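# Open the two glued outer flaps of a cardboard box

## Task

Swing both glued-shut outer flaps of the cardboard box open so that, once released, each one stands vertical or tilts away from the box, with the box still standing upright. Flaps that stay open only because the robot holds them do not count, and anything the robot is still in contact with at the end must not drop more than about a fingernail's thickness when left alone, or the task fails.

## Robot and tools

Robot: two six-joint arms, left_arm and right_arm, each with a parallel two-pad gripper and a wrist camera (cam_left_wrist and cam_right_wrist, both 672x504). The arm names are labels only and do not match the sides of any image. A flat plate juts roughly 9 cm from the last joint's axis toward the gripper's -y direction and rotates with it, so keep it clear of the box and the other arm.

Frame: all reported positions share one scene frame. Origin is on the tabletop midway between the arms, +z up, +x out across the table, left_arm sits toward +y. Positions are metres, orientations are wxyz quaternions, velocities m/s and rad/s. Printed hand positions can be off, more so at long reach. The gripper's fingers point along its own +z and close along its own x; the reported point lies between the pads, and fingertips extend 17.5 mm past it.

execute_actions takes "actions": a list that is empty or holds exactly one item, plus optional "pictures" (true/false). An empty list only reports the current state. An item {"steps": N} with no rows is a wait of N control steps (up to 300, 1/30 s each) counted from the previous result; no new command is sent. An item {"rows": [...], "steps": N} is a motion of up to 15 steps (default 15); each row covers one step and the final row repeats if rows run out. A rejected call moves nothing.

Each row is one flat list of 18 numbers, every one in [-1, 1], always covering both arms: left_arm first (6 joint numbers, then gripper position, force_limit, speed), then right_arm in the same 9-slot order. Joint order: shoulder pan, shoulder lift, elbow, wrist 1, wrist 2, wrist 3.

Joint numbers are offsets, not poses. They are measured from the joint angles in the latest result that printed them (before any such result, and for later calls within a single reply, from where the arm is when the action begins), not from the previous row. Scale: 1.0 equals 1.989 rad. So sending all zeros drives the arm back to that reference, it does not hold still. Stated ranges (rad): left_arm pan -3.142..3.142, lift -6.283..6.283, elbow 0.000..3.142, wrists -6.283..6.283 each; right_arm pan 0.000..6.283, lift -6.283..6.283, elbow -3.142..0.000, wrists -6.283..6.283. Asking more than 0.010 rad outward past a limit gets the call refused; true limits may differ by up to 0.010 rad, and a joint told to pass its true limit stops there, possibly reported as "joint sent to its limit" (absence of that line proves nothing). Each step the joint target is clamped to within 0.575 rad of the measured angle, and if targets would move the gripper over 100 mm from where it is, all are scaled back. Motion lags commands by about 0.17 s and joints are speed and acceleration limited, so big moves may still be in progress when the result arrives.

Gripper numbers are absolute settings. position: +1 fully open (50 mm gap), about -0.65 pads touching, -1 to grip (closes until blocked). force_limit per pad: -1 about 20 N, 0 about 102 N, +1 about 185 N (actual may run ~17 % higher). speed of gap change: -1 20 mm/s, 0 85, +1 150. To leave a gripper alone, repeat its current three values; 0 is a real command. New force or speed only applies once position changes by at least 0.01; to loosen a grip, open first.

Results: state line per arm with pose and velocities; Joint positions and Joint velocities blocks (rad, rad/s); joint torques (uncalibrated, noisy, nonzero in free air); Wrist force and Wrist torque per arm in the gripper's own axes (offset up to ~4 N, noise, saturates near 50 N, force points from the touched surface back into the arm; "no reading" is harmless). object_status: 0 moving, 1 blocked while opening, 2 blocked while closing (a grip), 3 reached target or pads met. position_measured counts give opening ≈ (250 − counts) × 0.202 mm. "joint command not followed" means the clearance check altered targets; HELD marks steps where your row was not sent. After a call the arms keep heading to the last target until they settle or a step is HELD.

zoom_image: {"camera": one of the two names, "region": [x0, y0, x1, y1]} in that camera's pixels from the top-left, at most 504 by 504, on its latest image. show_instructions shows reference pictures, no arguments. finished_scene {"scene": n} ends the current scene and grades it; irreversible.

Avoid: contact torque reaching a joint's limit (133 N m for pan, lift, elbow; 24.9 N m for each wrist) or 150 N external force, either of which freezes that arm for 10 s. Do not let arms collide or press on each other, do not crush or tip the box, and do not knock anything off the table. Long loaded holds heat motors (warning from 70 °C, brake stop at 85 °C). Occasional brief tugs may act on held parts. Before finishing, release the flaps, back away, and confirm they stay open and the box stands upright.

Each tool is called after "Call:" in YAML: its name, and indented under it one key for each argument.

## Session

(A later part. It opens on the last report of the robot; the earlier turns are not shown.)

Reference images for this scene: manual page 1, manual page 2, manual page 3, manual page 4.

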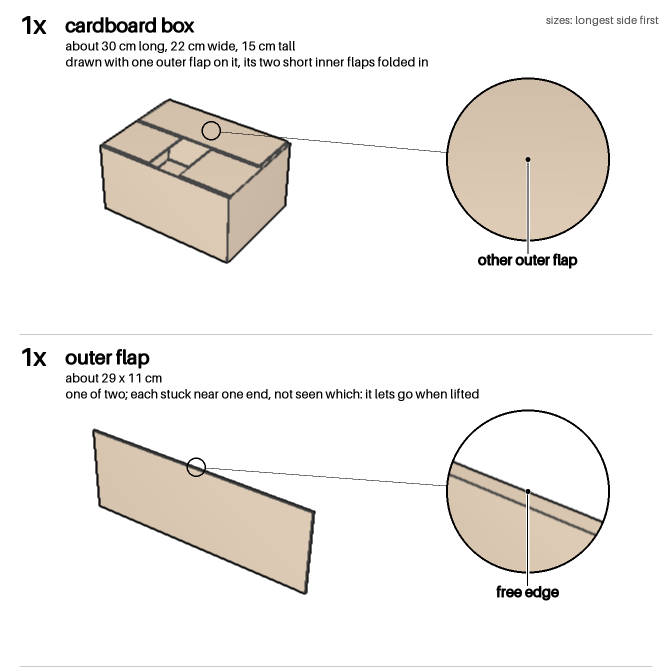

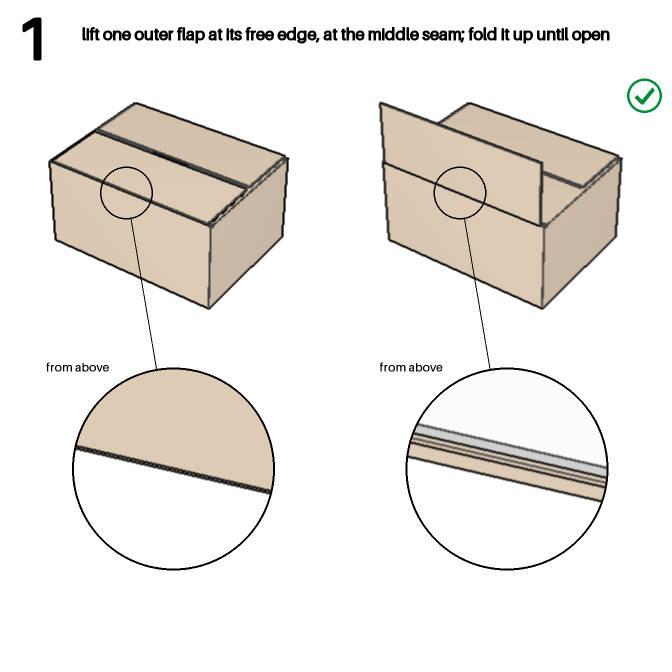

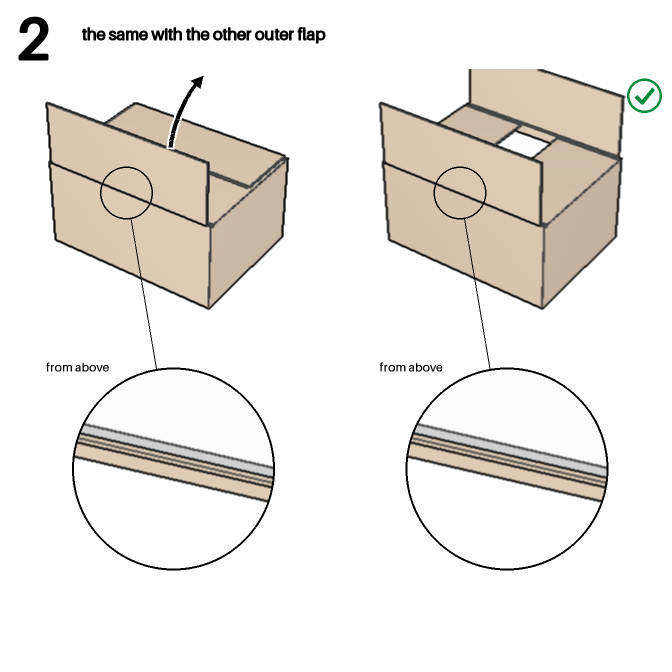

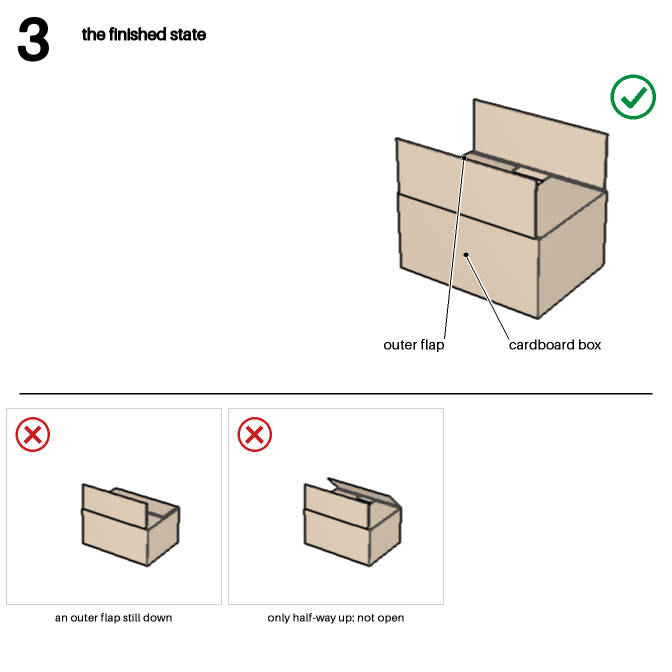

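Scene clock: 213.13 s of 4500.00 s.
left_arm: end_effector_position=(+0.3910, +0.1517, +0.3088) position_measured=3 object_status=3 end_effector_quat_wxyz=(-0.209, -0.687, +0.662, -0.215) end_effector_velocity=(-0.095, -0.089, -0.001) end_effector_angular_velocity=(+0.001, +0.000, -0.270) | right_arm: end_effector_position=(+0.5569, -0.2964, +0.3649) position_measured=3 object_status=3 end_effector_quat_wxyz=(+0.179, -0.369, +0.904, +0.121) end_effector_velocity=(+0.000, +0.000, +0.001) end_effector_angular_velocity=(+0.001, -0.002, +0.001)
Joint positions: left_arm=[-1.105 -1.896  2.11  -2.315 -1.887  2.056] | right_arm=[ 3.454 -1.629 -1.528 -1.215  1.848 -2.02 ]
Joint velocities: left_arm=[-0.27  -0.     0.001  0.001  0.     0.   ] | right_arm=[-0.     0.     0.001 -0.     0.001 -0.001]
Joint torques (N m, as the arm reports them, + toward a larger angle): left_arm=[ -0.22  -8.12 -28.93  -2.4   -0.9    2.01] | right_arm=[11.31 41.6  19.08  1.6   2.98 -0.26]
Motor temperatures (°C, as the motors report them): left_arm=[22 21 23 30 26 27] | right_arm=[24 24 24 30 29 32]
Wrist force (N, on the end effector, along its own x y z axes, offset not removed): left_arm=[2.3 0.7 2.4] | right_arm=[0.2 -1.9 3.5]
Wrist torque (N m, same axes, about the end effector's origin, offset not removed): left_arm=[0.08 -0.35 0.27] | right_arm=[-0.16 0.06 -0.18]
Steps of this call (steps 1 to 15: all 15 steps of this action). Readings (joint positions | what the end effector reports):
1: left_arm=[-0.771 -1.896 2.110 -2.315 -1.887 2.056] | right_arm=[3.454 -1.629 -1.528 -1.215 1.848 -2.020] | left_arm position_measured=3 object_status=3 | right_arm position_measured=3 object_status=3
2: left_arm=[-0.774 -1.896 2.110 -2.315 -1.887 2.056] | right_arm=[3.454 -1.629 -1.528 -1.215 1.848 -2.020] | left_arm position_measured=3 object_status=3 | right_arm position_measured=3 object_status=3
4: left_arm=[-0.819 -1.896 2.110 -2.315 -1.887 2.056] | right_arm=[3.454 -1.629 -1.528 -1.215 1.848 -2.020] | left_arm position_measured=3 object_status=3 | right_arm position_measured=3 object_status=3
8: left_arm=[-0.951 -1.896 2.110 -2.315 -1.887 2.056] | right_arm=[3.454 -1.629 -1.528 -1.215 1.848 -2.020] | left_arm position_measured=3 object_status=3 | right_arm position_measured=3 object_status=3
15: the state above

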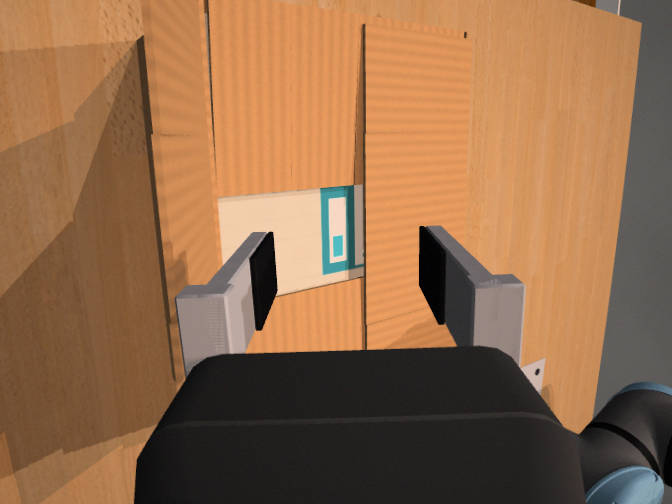

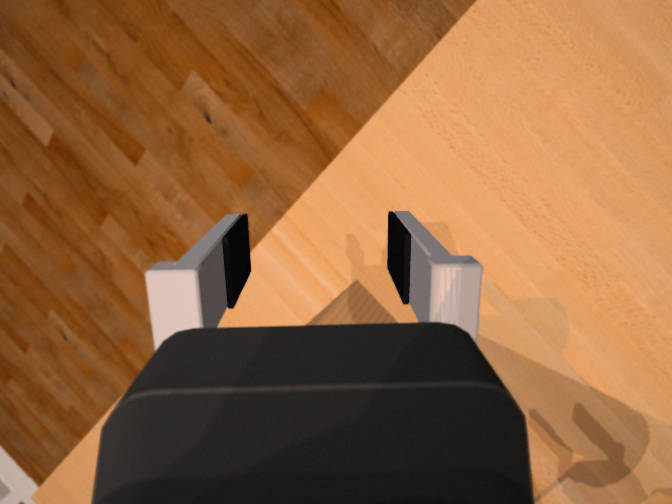

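Call:
execute_actions:
  actions:
    - {"rows":[[-0.069,0.142,0.045,-0.201,0.027,-0.046,1,0,0,0,0,0,0,0,0,1,0,0]],"steps":15}
  pictures: false

Call:
execute_actions:
  actions:
    - {"steps":15}

Scene clock: 220.37 s of 4500.00 s.
left_arm: end_effector_position=(+0.3833, +0.0625, +0.2055) position_measured=3 object_status=3 end_effector_quat_wxyz=(-0.212, -0.675, +0.674, -0.211) end_effector_velocity=(-0.001, -0.035, -0.044) end_effector_angular_velocity=(-0.026, -0.013, -0.002) | right_arm: end_effector_position=(+0.5569, -0.2964, +0.3649) position_measured=3 object_status=3 end_effector_quat_wxyz=(+0.179, -0.369, +0.904, +0.121) end_effector_velocity=(+0.000, +0.000, -0.001) end_effector_angular_velocity=(+0.000, -0.000, +0.002)
Joint positions: left_arm=[-1.237 -1.63   2.195 -2.688 -1.836  1.969] | right_arm=[ 3.454 -1.629 -1.528 -1.215  1.848 -2.02 ]
Joint velocities: left_arm=[-0.042  0.13   0.035 -0.203  0.021 -0.035] | right_arm=[ 0.    -0.001 -0.001  0.001  0.001 -0.002]
Joint torques (N m, as the arm reports them, + toward a larger angle): left_arm=[ -6.45 -17.1  -18.69  -5.56   2.33  -1.96] | right_arm=[ 9.26 40.13 35.27  1.39  2.75 -0.08]
Motor temperatures (°C, as the motors report them): left_arm=[22 21 23 30 26 27] | right_arm=[24 24 24 30 29 32]
Wrist force (N, on the end effector, along its own x y z axes, offset not removed): left_arm=[0.4 -4.3 3.5] | right_arm=[-0.1 1.6 1.7]
Wrist torque (N m, same axes, about the end effector's origin, offset not removed): left_arm=[-0.57 -0.08 0.05] | right_arm=[0.41 0.08 -0.04]
Steps of this call (steps 1 to 30: the robot went on to your last target; steps 31 to 90: nothing new was sent; then 3.73 s passed at rest; steps 91 to 105: all 15 steps of this action). Readings (joint positions | what the end effector reports):
91: left_arm=[-1.139 -1.896 2.110 -2.315 -1.887 2.056] | right_arm=[3.454 -1.629 -1.528 -1.215 1.848 -2.020] | left_arm position_measured=3 object_status=3 | right_arm position_measured=3 object_status=3
92: left_arm=[-1.142 -1.893 2.113 -2.318 -1.885 2.053] | right_arm=[3.454 -1.629 -1.528 -1.215 1.848 -2.020] | left_arm position_measured=3 object_status=3 | right_arm position_measured=3 object_status=3
94: left_arm=[-1.166 -1.849 2.134 -2.366 -1.872 2.031] | right_arm=[3.454 -1.629 -1.528 -1.215 1.848 -2.020] | left_arm position_measured=3 object_status=3 | right_arm position_measured=3 object_status=3
98: left_arm=[-1.209 -1.717 2.171 -2.552 -1.850 1.993] | right_arm=[3.454 -1.629 -1.528 -1.215 1.848 -2.020] | left_arm position_measured=3 object_status=3 | right_arm position_measured=3 object_status=3
105: the state above

Scene clock: 220.87 s of 4500.00 s.
left_arm: end_effector_position=(+0.3832, +0.0582, +0.1999) position_measured=3 object_status=3 end_effector_quat_wxyz=(-0.213, -0.675, +0.674, -0.213) end_effector_velocity=(+0.000, +0.001, -0.002) end_effector_angular_velocity=(+0.002, +0.001, +0.001) | right_arm: end_effector_position=(+0.5569, -0.2964, +0.3649) position_measured=3 object_status=3 end_effector_quat_wxyz=(+0.179, -0.369, +0.904, +0.121) end_effector_velocity=(-0.000, +0.000, -0.000) end_effector_angular_velocity=(+0.001, +0.001, +0.002)
Joint positions: left_arm=[-1.242 -1.614  2.199 -2.714 -1.834  1.965] | right_arm=[ 3.454 -1.629 -1.528 -1.215  1.848 -2.02 ]
Joint velocities: left_arm=[ 0.     0.003  0.003 -0.004  0.    -0.001] | right_arm=[ 0.    -0.    -0.    -0.001  0.001 -0.001]
Joint torques (N m, as the arm reports them, + toward a larger angle): left_arm=[ -6.61 -14.89 -16.51  -5.41   2.37  -1.89] | right_arm=[ 8.42 40.19 36.38  1.53  2.84 -0.36]
Motor temperatures (°C, as the motors report them): left_arm=[22 21 23 30 26 27] | right_arm=[24 24 24 30 29 32]
Wrist force (N, on the end effector, along its own x y z axes, offset not removed): left_arm=[-1.4 -3.8 2.3] | right_arm=[0.6 0.8 -1.8]
Wrist torque (N m, same axes, about the end effector's origin, offset not removed): left_arm=[-0.51 0.26 0.11] | right_arm=[0.21 0.02 -0.17]
Steps of this call (steps 1 to 15: the robot went on to your last target). Readings (joint positions | what the end effector reports):
1: left_arm=[-1.238 -1.627 2.196 -2.694 -1.836 1.968] | right_arm=[3.454 -1.629 -1.528 -1.215 1.848 -2.020] | left_arm position_measured=3 object_status=3 | right_arm position_measured=3 object_status=3
2: left_arm=[-1.239 -1.624 2.197 -2.699 -1.835 1.967] | right_arm=[3.454 -1.629 -1.528 -1.215 1.848 -2.020] | left_arm position_measured=3 object_status=3 | right_arm position_measured=3 object_status=3
4: left_arm=[-1.240 -1.620 2.198 -2.705 -1.835 1.966] | right_arm=[3.454 -1.629 -1.528 -1.215 1.848 -2.020] | left_arm position_measured=3 object_status=3 | right_arm position_measured=3 object_status=3
8: left_arm=[-1.241 -1.616 2.199 -2.711 -1.834 1.965] | right_arm=[3.454 -1.629 -1.528 -1.215 1.848 -2.020] | left_arm position_measured=3 object_status=3 | right_arm position_measured=3 object_status=3
15: the state above

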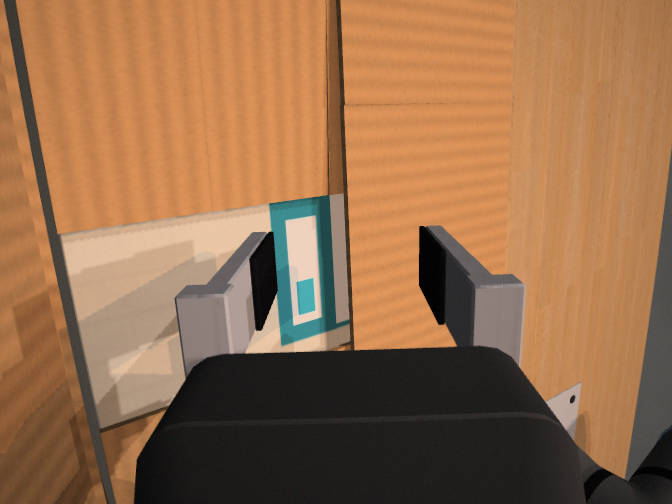

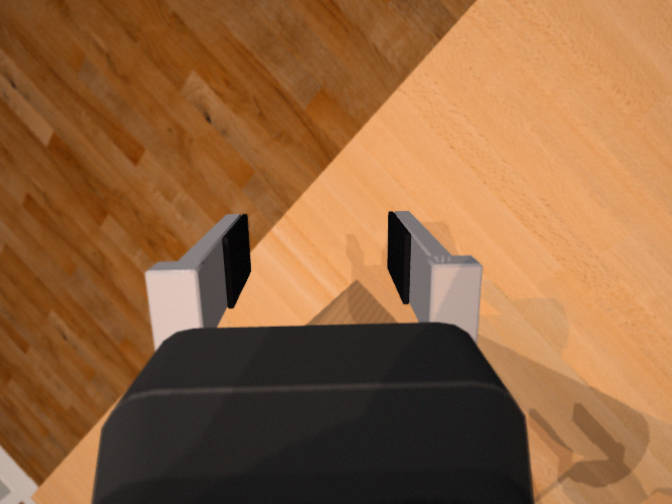

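Call:
execute_actions:
  actions:
    - {"rows":[[-0.012,0.0345,0.0101,-0.0475,0.0075,-0.012,1,0,0,0,0,0,0,0,0,1,0,0]],"steps":15}

Scene clock: 225.87 s of 4500.00 s.
left_arm: end_effector_position=(+0.3805, +0.0444, +0.1734) position_measured=3 object_status=3 end_effector_quat_wxyz=(-0.212, -0.676, +0.673, -0.213) end_effector_velocity=(-0.001, -0.004, -0.008) end_effector_angular_velocity=(-0.000, -0.001, +0.001) | right_arm: end_effector_position=(+0.5569, -0.2964, +0.3649) position_measured=3 object_status=3 end_effector_quat_wxyz=(+0.179, -0.369, +0.904, +0.121) end_effector_velocity=(-0.000, +0.000, +0.001) end_effector_angular_velocity=(+0.001, -0.002, +0.000)
Joint positions: left_arm=[-1.265 -1.548  2.219 -2.805 -1.819  1.941] | right_arm=[ 3.454 -1.629 -1.528 -1.215  1.848 -2.02 ]
Joint velocities: left_arm=[-0.007  0.019  0.006 -0.027  0.004 -0.006] | right_arm=[ 0.     0.001 -0.     0.001  0.001  0.   ]
Joint torques (N m, as the arm reports them, + toward a larger angle): left_arm=[ -6.56 -17.11 -17.28  -5.34   2.28  -1.88] | right_arm=[ 9.59 40.63 34.1   1.63  2.86 -0.27]
Motor temperatures (°C, as the motors report them): left_arm=[22 21 23 30 26 27] | right_arm=[24 24 24 30 29 32]
Wrist force (N, on the end effector, along its own x y z axes, offset not removed): left_arm=[1.2 0.3 8.1] | right_arm=[2.2 -2.2 0.9]
Wrist torque (N m, same axes, about the end effector's origin, offset not removed): left_arm=[0.34 -0.33 -0.15] | right_arm=[-0.14 -0.33 -0.20]
Steps of this call (steps 1 to 15: the robot went on to your last target; steps 16 to 90: nothing new was sent; then 1.50 s passed at rest; steps 91 to 105: all 15 steps of this action). Readings (joint positions | what the end effector reports):
91: left_arm=[-1.242 -1.613 2.199 -2.715 -1.834 1.964] | right_arm=[3.454 -1.629 -1.528 -1.215 1.848 -2.020] | left_arm position_measured=3 object_status=3 | right_arm position_measured=3 object_status=3
92: left_arm=[-1.244 -1.610 2.201 -2.718 -1.832 1.963] | right_arm=[3.454 -1.629 -1.528 -1.215 1.848 -2.020] | left_arm position_measured=3 object_status=3 | right_arm position_measured=3 object_status=3
94: left_arm=[-1.252 -1.588 2.208 -2.747 -1.828 1.955] | right_arm=[3.454 -1.629 -1.528 -1.215 1.848 -2.020] | left_arm position_measured=3 object_status=3 | right_arm position_measured=3 object_status=3
98: left_arm=[-1.261 -1.560 2.215 -2.787 -1.822 1.946] | right_arm=[3.454 -1.629 -1.528 -1.215 1.848 -2.020] | left_arm position_measured=3 object_status=3 | right_arm position_measured=3 object_status=3
105: the state above

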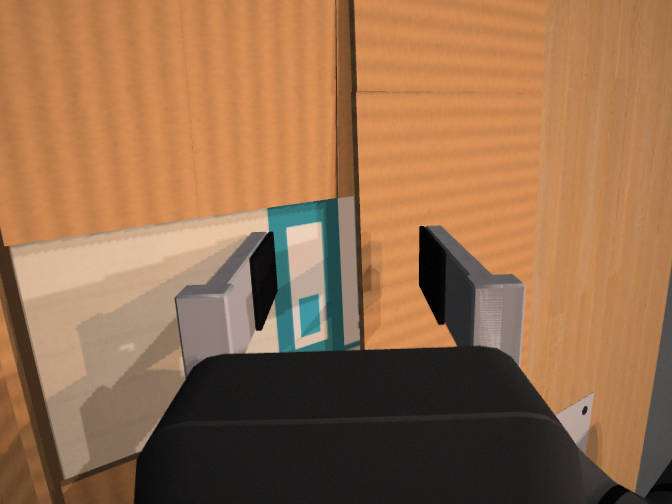

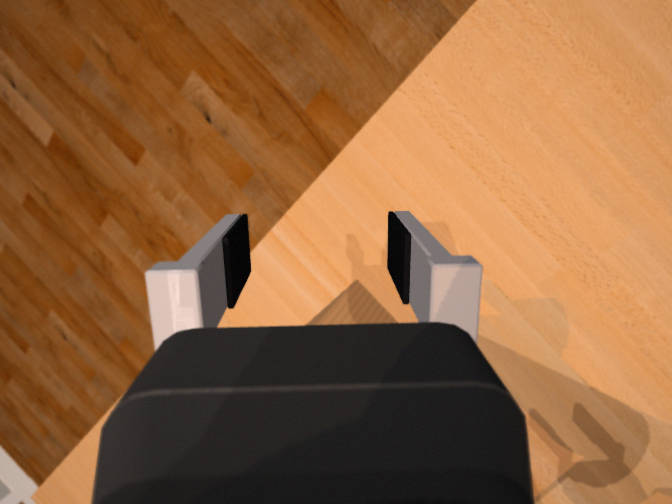

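Call:
execute_actions:
  actions:
    - {"rows":[[-0.018,0.031,-0.030,-0.004,0.01,-0.0165,1,0,0,0,0,0,0,0,0,1,0,0]],"steps":15}

Scene clock: 241.10 s of 4500.00 s.
left_arm: end_effector_position=(+0.3797, +0.0124, +0.1717) position_measured=3 object_status=3 end_effector_quat_wxyz=(-0.212, -0.677, +0.672, -0.212) end_effector_velocity=(-0.000, -0.009, -0.000) end_effector_angular_velocity=(-0.000, -0.000, -0.000) | right_arm: end_effector_position=(+0.5569, -0.2964, +0.3649) position_measured=3 object_status=3 end_effector_quat_wxyz=(+0.179, -0.369, +0.904, +0.121) end_effector_velocity=(-0.000, -0.000, +0.001) end_effector_angular_velocity=(+0.001, -0.001, -0.000)
Joint positions: left_arm=[-1.299 -1.488  2.161 -2.813 -1.8    1.91 ] | right_arm=[ 3.454 -1.629 -1.528 -1.215  1.848 -2.02 ]
Joint velocities: left_arm=[-0.009  0.016 -0.017 -0.002  0.005 -0.008] | right_arm=[-0.     0.002 -0.    -0.     0.     0.   ]
Joint torques (N m, as the arm reports them, + toward a larger angle): left_arm=[ -6.02 -16.74 -24.05  -4.05   2.34  -2.  ] | right_arm=[ 9.01 40.39 33.87  1.48  2.65 -0.21]
Motor temperatures (°C, as the motors report them): left_arm=[22 21 23 30 26 27] | right_arm=[24 24 24 30 29 32]
Wrist force (N, on the end effector, along its own x y z axes, offset not removed): left_arm=[1.6 -2.5 -1.8] | right_arm=[-0.1 -1.1 2.3]
Wrist torque (N m, same axes, about the end effector's origin, offset not removed): left_arm=[-0.33 0.00 0.15] | right_arm=[-0.03 0.07 -0.07]
Steps of this call (steps 1 to 15: the robot went on to your last target; steps 16 to 90: nothing new was sent; then 11.73 s passed at rest; steps 91 to 105: all 15 steps of this action). Readings (joint positions | what the end effector reports):
91: left_arm=[-1.266 -1.545 2.219 -2.809 -1.819 1.941] | right_arm=[3.454 -1.629 -1.528 -1.215 1.848 -2.020] | left_arm position_measured=3 object_status=3 | right_arm position_measured=3 object_status=3
92: left_arm=[-1.268 -1.542 2.216 -2.809 -1.817 1.939] | right_arm=[3.454 -1.629 -1.528 -1.215 1.848 -2.020] | left_arm position_measured=3 object_status=3 | right_arm position_measured=3 object_status=3
94: left_arm=[-1.280 -1.523 2.197 -2.811 -1.811 1.928] | right_arm=[3.454 -1.629 -1.528 -1.215 1.848 -2.020] | left_arm position_measured=3 object_status=3 | right_arm position_measured=3 object_status=3
98: left_arm=[-1.293 -1.499 2.172 -2.812 -1.803 1.916] | right_arm=[3.454 -1.629 -1.528 -1.215 1.848 -2.020] | left_arm position_measured=3 object_status=3 | right_arm position_measured=3 object_status=3
105: the state above

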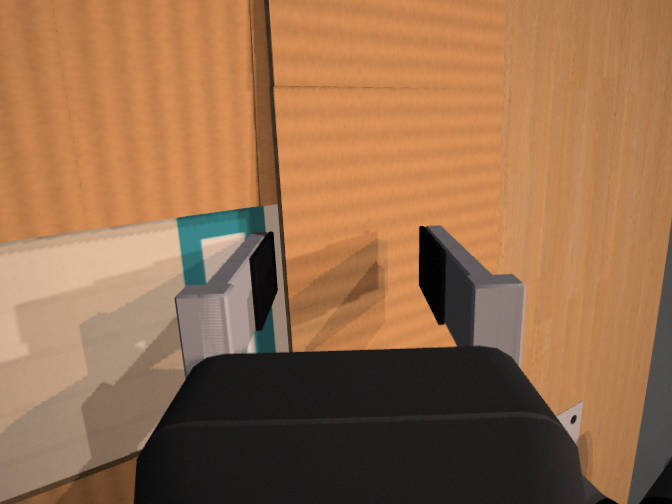

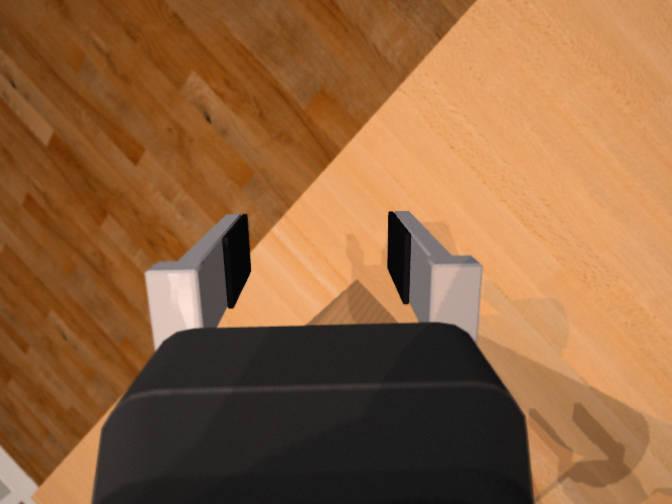

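Call:
execute_actions:
  actions:
    - {"rows":[[-0.0054,0.009,-0.0093,-0.001,0.003,-0.005,1,0,0,0,0,0,0,0,0,1,0,0]],"steps":15}

Call:
execute_actions:
  actions:
    - {"rows":[[-0.0032,-0.0002,-0.0097,0.009,0.0018,-0.003,1,0,0,0,0,0,0,0,0,1,0,0]],"steps":15}

Call:
execute_actions:
  actions:
    - {"rows":[[-0.0032,-0.0002,-0.0097,0.009,0.0018,-0.003,1,0,0,0,0,0,0,0,0,1,0,0]],"steps":15}

Scene clock: 249.90 s of 4500.00 s.
left_arm: end_effector_position=(+0.3792, +0.0025, +0.1714) position_measured=3 object_status=3 end_effector_quat_wxyz=(-0.212, -0.677, +0.672, -0.212) end_effector_velocity=(-0.001, -0.003, -0.000) end_effector_angular_velocity=(+0.001, +0.000, -0.002) | right_arm: end_effector_position=(+0.5569, -0.2964, +0.3649) position_measured=3 object_status=3 end_effector_quat_wxyz=(+0.179, -0.369, +0.904, +0.121) end_effector_velocity=(-0.000, +0.000, +0.001) end_effector_angular_velocity=(+0.001, -0.002, +0.001)
Joint positions: left_arm=[-1.31  -1.471  2.143 -2.815 -1.794  1.9  ] | right_arm=[ 3.454 -1.629 -1.528 -1.215  1.848 -2.02 ]
Joint velocities: left_arm=[-0.004  0.004 -0.004 -0.     0.001 -0.001] | right_arm=[-0.     0.001  0.     0.001  0.001 -0.001]
Joint torques (N m, as the arm reports them, + toward a larger angle): left_arm=[ -9.3  -14.48 -24.7   -4.78   1.88  -1.73] | right_arm=[ 9.92 40.11 34.72  1.73  2.65 -0.34]
Motor temperatures (°C, as the motors report them): left_arm=[22 21 23 30 26 27] | right_arm=[24 24 24 30 29 32]
Wrist force (N, on the end effector, along its own x y z axes, offset not removed): left_arm=[-0.4 -6.2 -8.1] | right_arm=[1.8 0.7 0.0]
Wrist torque (N m, same axes, about the end effector's origin, offset not removed): left_arm=[-0.99 -0.43 0.18] | right_arm=[0.27 -0.17 -0.20]
Steps of this call (steps 1 to 15: the robot went on to your last target; steps 16 to 90: nothing new was sent; then 5.30 s passed at rest; steps 91 to 105: all 15 steps of this action). Readings (joint positions | what the end effector reports):
91: left_arm=[-1.301 -1.486 2.159 -2.813 -1.799 1.909] | right_arm=[3.454 -1.629 -1.528 -1.215 1.848 -2.020] | left_arm position_measured=3 object_status=3 | right_arm position_measured=3 object_status=3
92: left_arm=[-1.301 -1.485 2.158 -2.813 -1.799 1.908] | right_arm=[3.454 -1.629 -1.528 -1.215 1.848 -2.020] | left_arm position_measured=3 object_status=3 | right_arm position_measured=3 object_status=3
94: left_arm=[-1.305 -1.480 2.152 -2.814 -1.797 1.905] | right_arm=[3.454 -1.629 -1.528 -1.215 1.848 -2.020] | left_arm position_measured=3 object_status=3 | right_arm position_measured=3 object_status=3
98: left_arm=[-1.308 -1.474 2.146 -2.815 -1.795 1.902] | right_arm=[3.454 -1.629 -1.528 -1.215 1.848 -2.020] | left_arm position_measured=3 object_status=3 | right_arm position_measured=3 object_status=3
105: the state above

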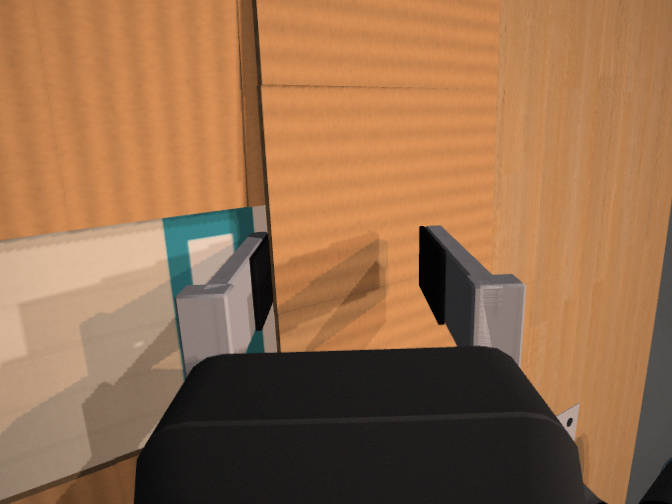

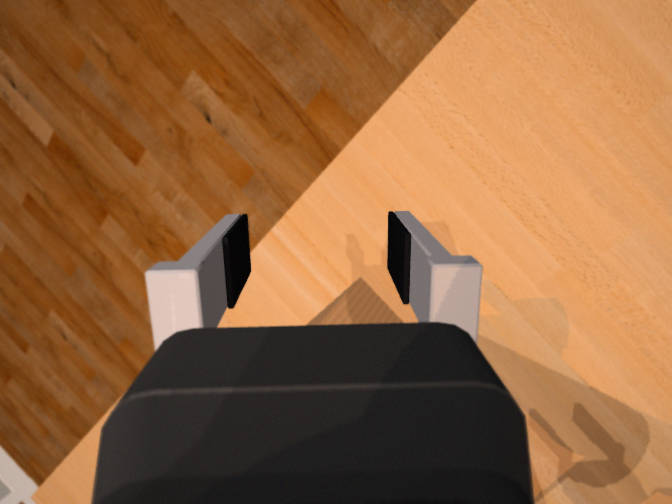

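Scene clock: 250.40 s of 4500.00 s.
left_arm: end_effector_position=(+0.3788, -0.0034, +0.1775) position_measured=3 object_status=3 end_effector_quat_wxyz=(-0.212, -0.677, +0.672, -0.213) end_effector_velocity=(+0.002, -0.001, +0.003) end_effector_angular_velocity=(-0.002, -0.000, +0.004) | right_arm: end_effector_position=(+0.5569, -0.2964, +0.3649) position_measured=3 object_status=3 end_effector_quat_wxyz=(+0.179, -0.369, +0.904, +0.121) end_effector_velocity=(+0.000, -0.000, +0.000) end_effector_angular_velocity=(+0.000, -0.000, -0.001)
Joint positions: left_arm=[-1.316 -1.471  2.125 -2.798 -1.791  1.894] | right_arm=[ 3.454 -1.629 -1.528 -1.215  1.848 -2.02 ]
Joint velocities: left_arm=[ 0.001 -0.001 -0.006  0.005  0.001 -0.002] | right_arm=[-0.    -0.001  0.001  0.     0.     0.001]
Joint torques (N m, as the arm reports them, + toward a larger angle): left_arm=[ -8.22 -37.35 -29.84  -3.89   1.69  -1.82] | right_arm=[ 8.73 41.2  34.08  1.43  2.57 -0.38]
Motor temperatures (°C, as the motors report them): left_arm=[22 21 23 30 26 27] | right_arm=[24 24 24 30 29 32]
Wrist force (N, on the end effector, along its own x y z axes, offset not removed): left_arm=[-5.2 -2.4 2.3] | right_arm=[0.0 -3.5 -1.2]
Wrist torque (N m, same axes, about the end effector's origin, offset not removed): left_arm=[-0.29 0.07 0.20] | right_arm=[-0.55 -0.07 -0.07]
Steps of this call (steps 1 to 15: all 15 steps of this action). Readings (joint positions | what the end effector reports):
1: left_arm=[-1.310 -1.471 2.143 -2.815 -1.794 1.900] | right_arm=[3.454 -1.629 -1.528 -1.215 1.848 -2.020] | left_arm position_measured=3 object_status=3 | right_arm position_measured=3 object_status=3
2: left_arm=[-1.310 -1.471 2.142 -2.814 -1.794 1.899] | right_arm=[3.454 -1.629 -1.528 -1.215 1.848 -2.020] | left_arm position_measured=3 object_status=3 | right_arm position_measured=3 object_status=3
4: left_arm=[-1.313 -1.471 2.135 -2.808 -1.793 1.898] | right_arm=[3.454 -1.629 -1.528 -1.215 1.848 -2.020] | left_arm position_measured=3 object_status=3 | right_arm position_measured=3 object_status=3
8: left_arm=[-1.315 -1.471 2.128 -2.801 -1.791 1.895] | right_arm=[3.454 -1.629 -1.528 -1.215 1.848 -2.020] | left_arm position_measured=3 object_status=3 | right_arm position_measured=3 object_status=3
15: the state above

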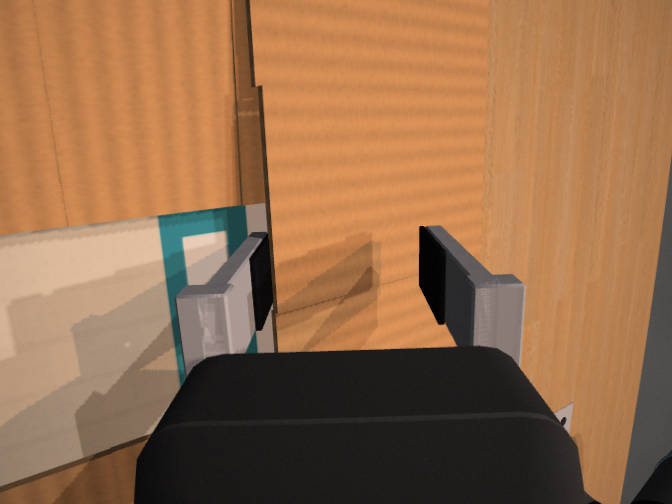

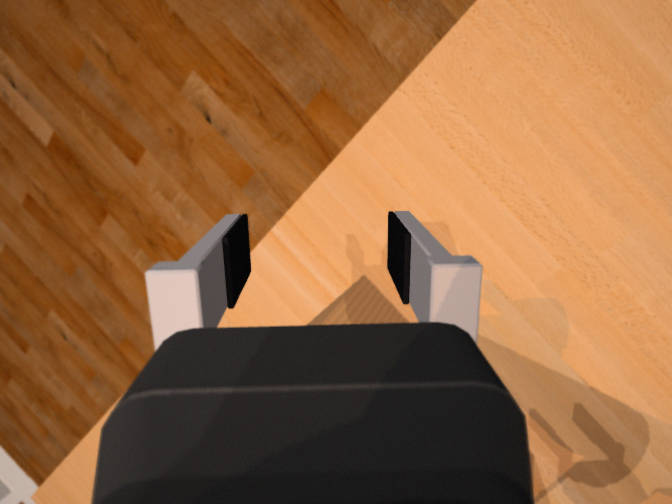

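Scene clock: 250.90 s of 4500.00 s.
left_arm: end_effector_position=(+0.3783, -0.0092, +0.1837) position_measured=3 object_status=3 end_effector_quat_wxyz=(-0.212, -0.677, +0.671, -0.213) end_effector_velocity=(+0.000, -0.002, +0.002) end_effector_angular_velocity=(-0.001, -0.001, +0.000) | right_arm: end_effector_position=(+0.5569, -0.2964, +0.3649) position_measured=3 object_status=3 end_effector_quat_wxyz=(+0.179, -0.369, +0.904, +0.121) end_effector_velocity=(+0.000, +0.000, +0.000) end_effector_angular_velocity=(+0.000, -0.000, +0.000)
Joint positions: left_arm=[-1.322 -1.472  2.106 -2.78  -1.787  1.889] | right_arm=[ 3.454 -1.629 -1.528 -1.215  1.848 -2.02 ]
Joint velocities: left_arm=[-0.001 -0.    -0.006  0.005  0.001 -0.001] | right_arm=[ 0.    -0.     0.001 -0.     0.    -0.   ]
Joint torques (N m, as the arm reports them, + toward a larger angle): left_arm=[ -9.08 -38.41 -31.06  -3.53   1.75  -1.65] | right_arm=[ 9.16 40.99 35.98  1.67  2.57 -0.53]
Motor temperatures (°C, as the motors report them): left_arm=[22 21 23 30 26 27] | right_arm=[24 24 24 30 29 32]
Wrist force (N, on the end effector, along its own x y z axes, offset not removed): left_arm=[-5.3 -1.2 2.8] | right_arm=[1.5 2.0 -0.8]
Wrist torque (N m, same axes, about the end effector's origin, offset not removed): left_arm=[-0.12 -0.26 0.05] | right_arm=[0.47 -0.14 -0.17]
Steps of this call (steps 1 to 15: all 15 steps of this action). Readings (joint positions | what the end effector reports):
1: left_arm=[-1.316 -1.471 2.124 -2.797 -1.791 1.894] | right_arm=[3.454 -1.629 -1.528 -1.215 1.848 -2.020] | left_arm position_measured=3 object_status=3 | right_arm position_measured=3 object_status=3
2: left_arm=[-1.317 -1.471 2.123 -2.796 -1.790 1.894] | right_arm=[3.454 -1.629 -1.528 -1.215 1.848 -2.020] | left_arm position_measured=3 object_status=3 | right_arm position_measured=3 object_status=3
4: left_arm=[-1.319 -1.471 2.117 -2.790 -1.789 1.892] | right_arm=[3.454 -1.629 -1.528 -1.215 1.848 -2.020] | left_arm position_measured=3 object_status=3 | right_arm position_measured=3 object_status=3
8: left_arm=[-1.321 -1.471 2.109 -2.783 -1.788 1.890] | right_arm=[3.454 -1.629 -1.528 -1.215 1.848 -2.020] | left_arm position_measured=3 object_status=3 | right_arm position_measured=3 object_status=3
15: the state above

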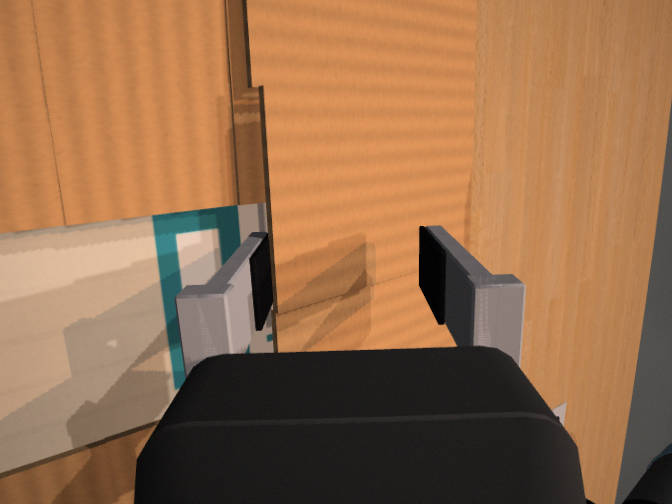

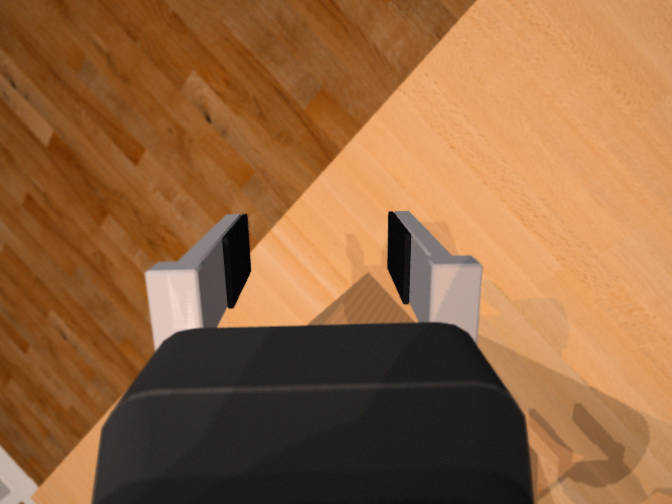

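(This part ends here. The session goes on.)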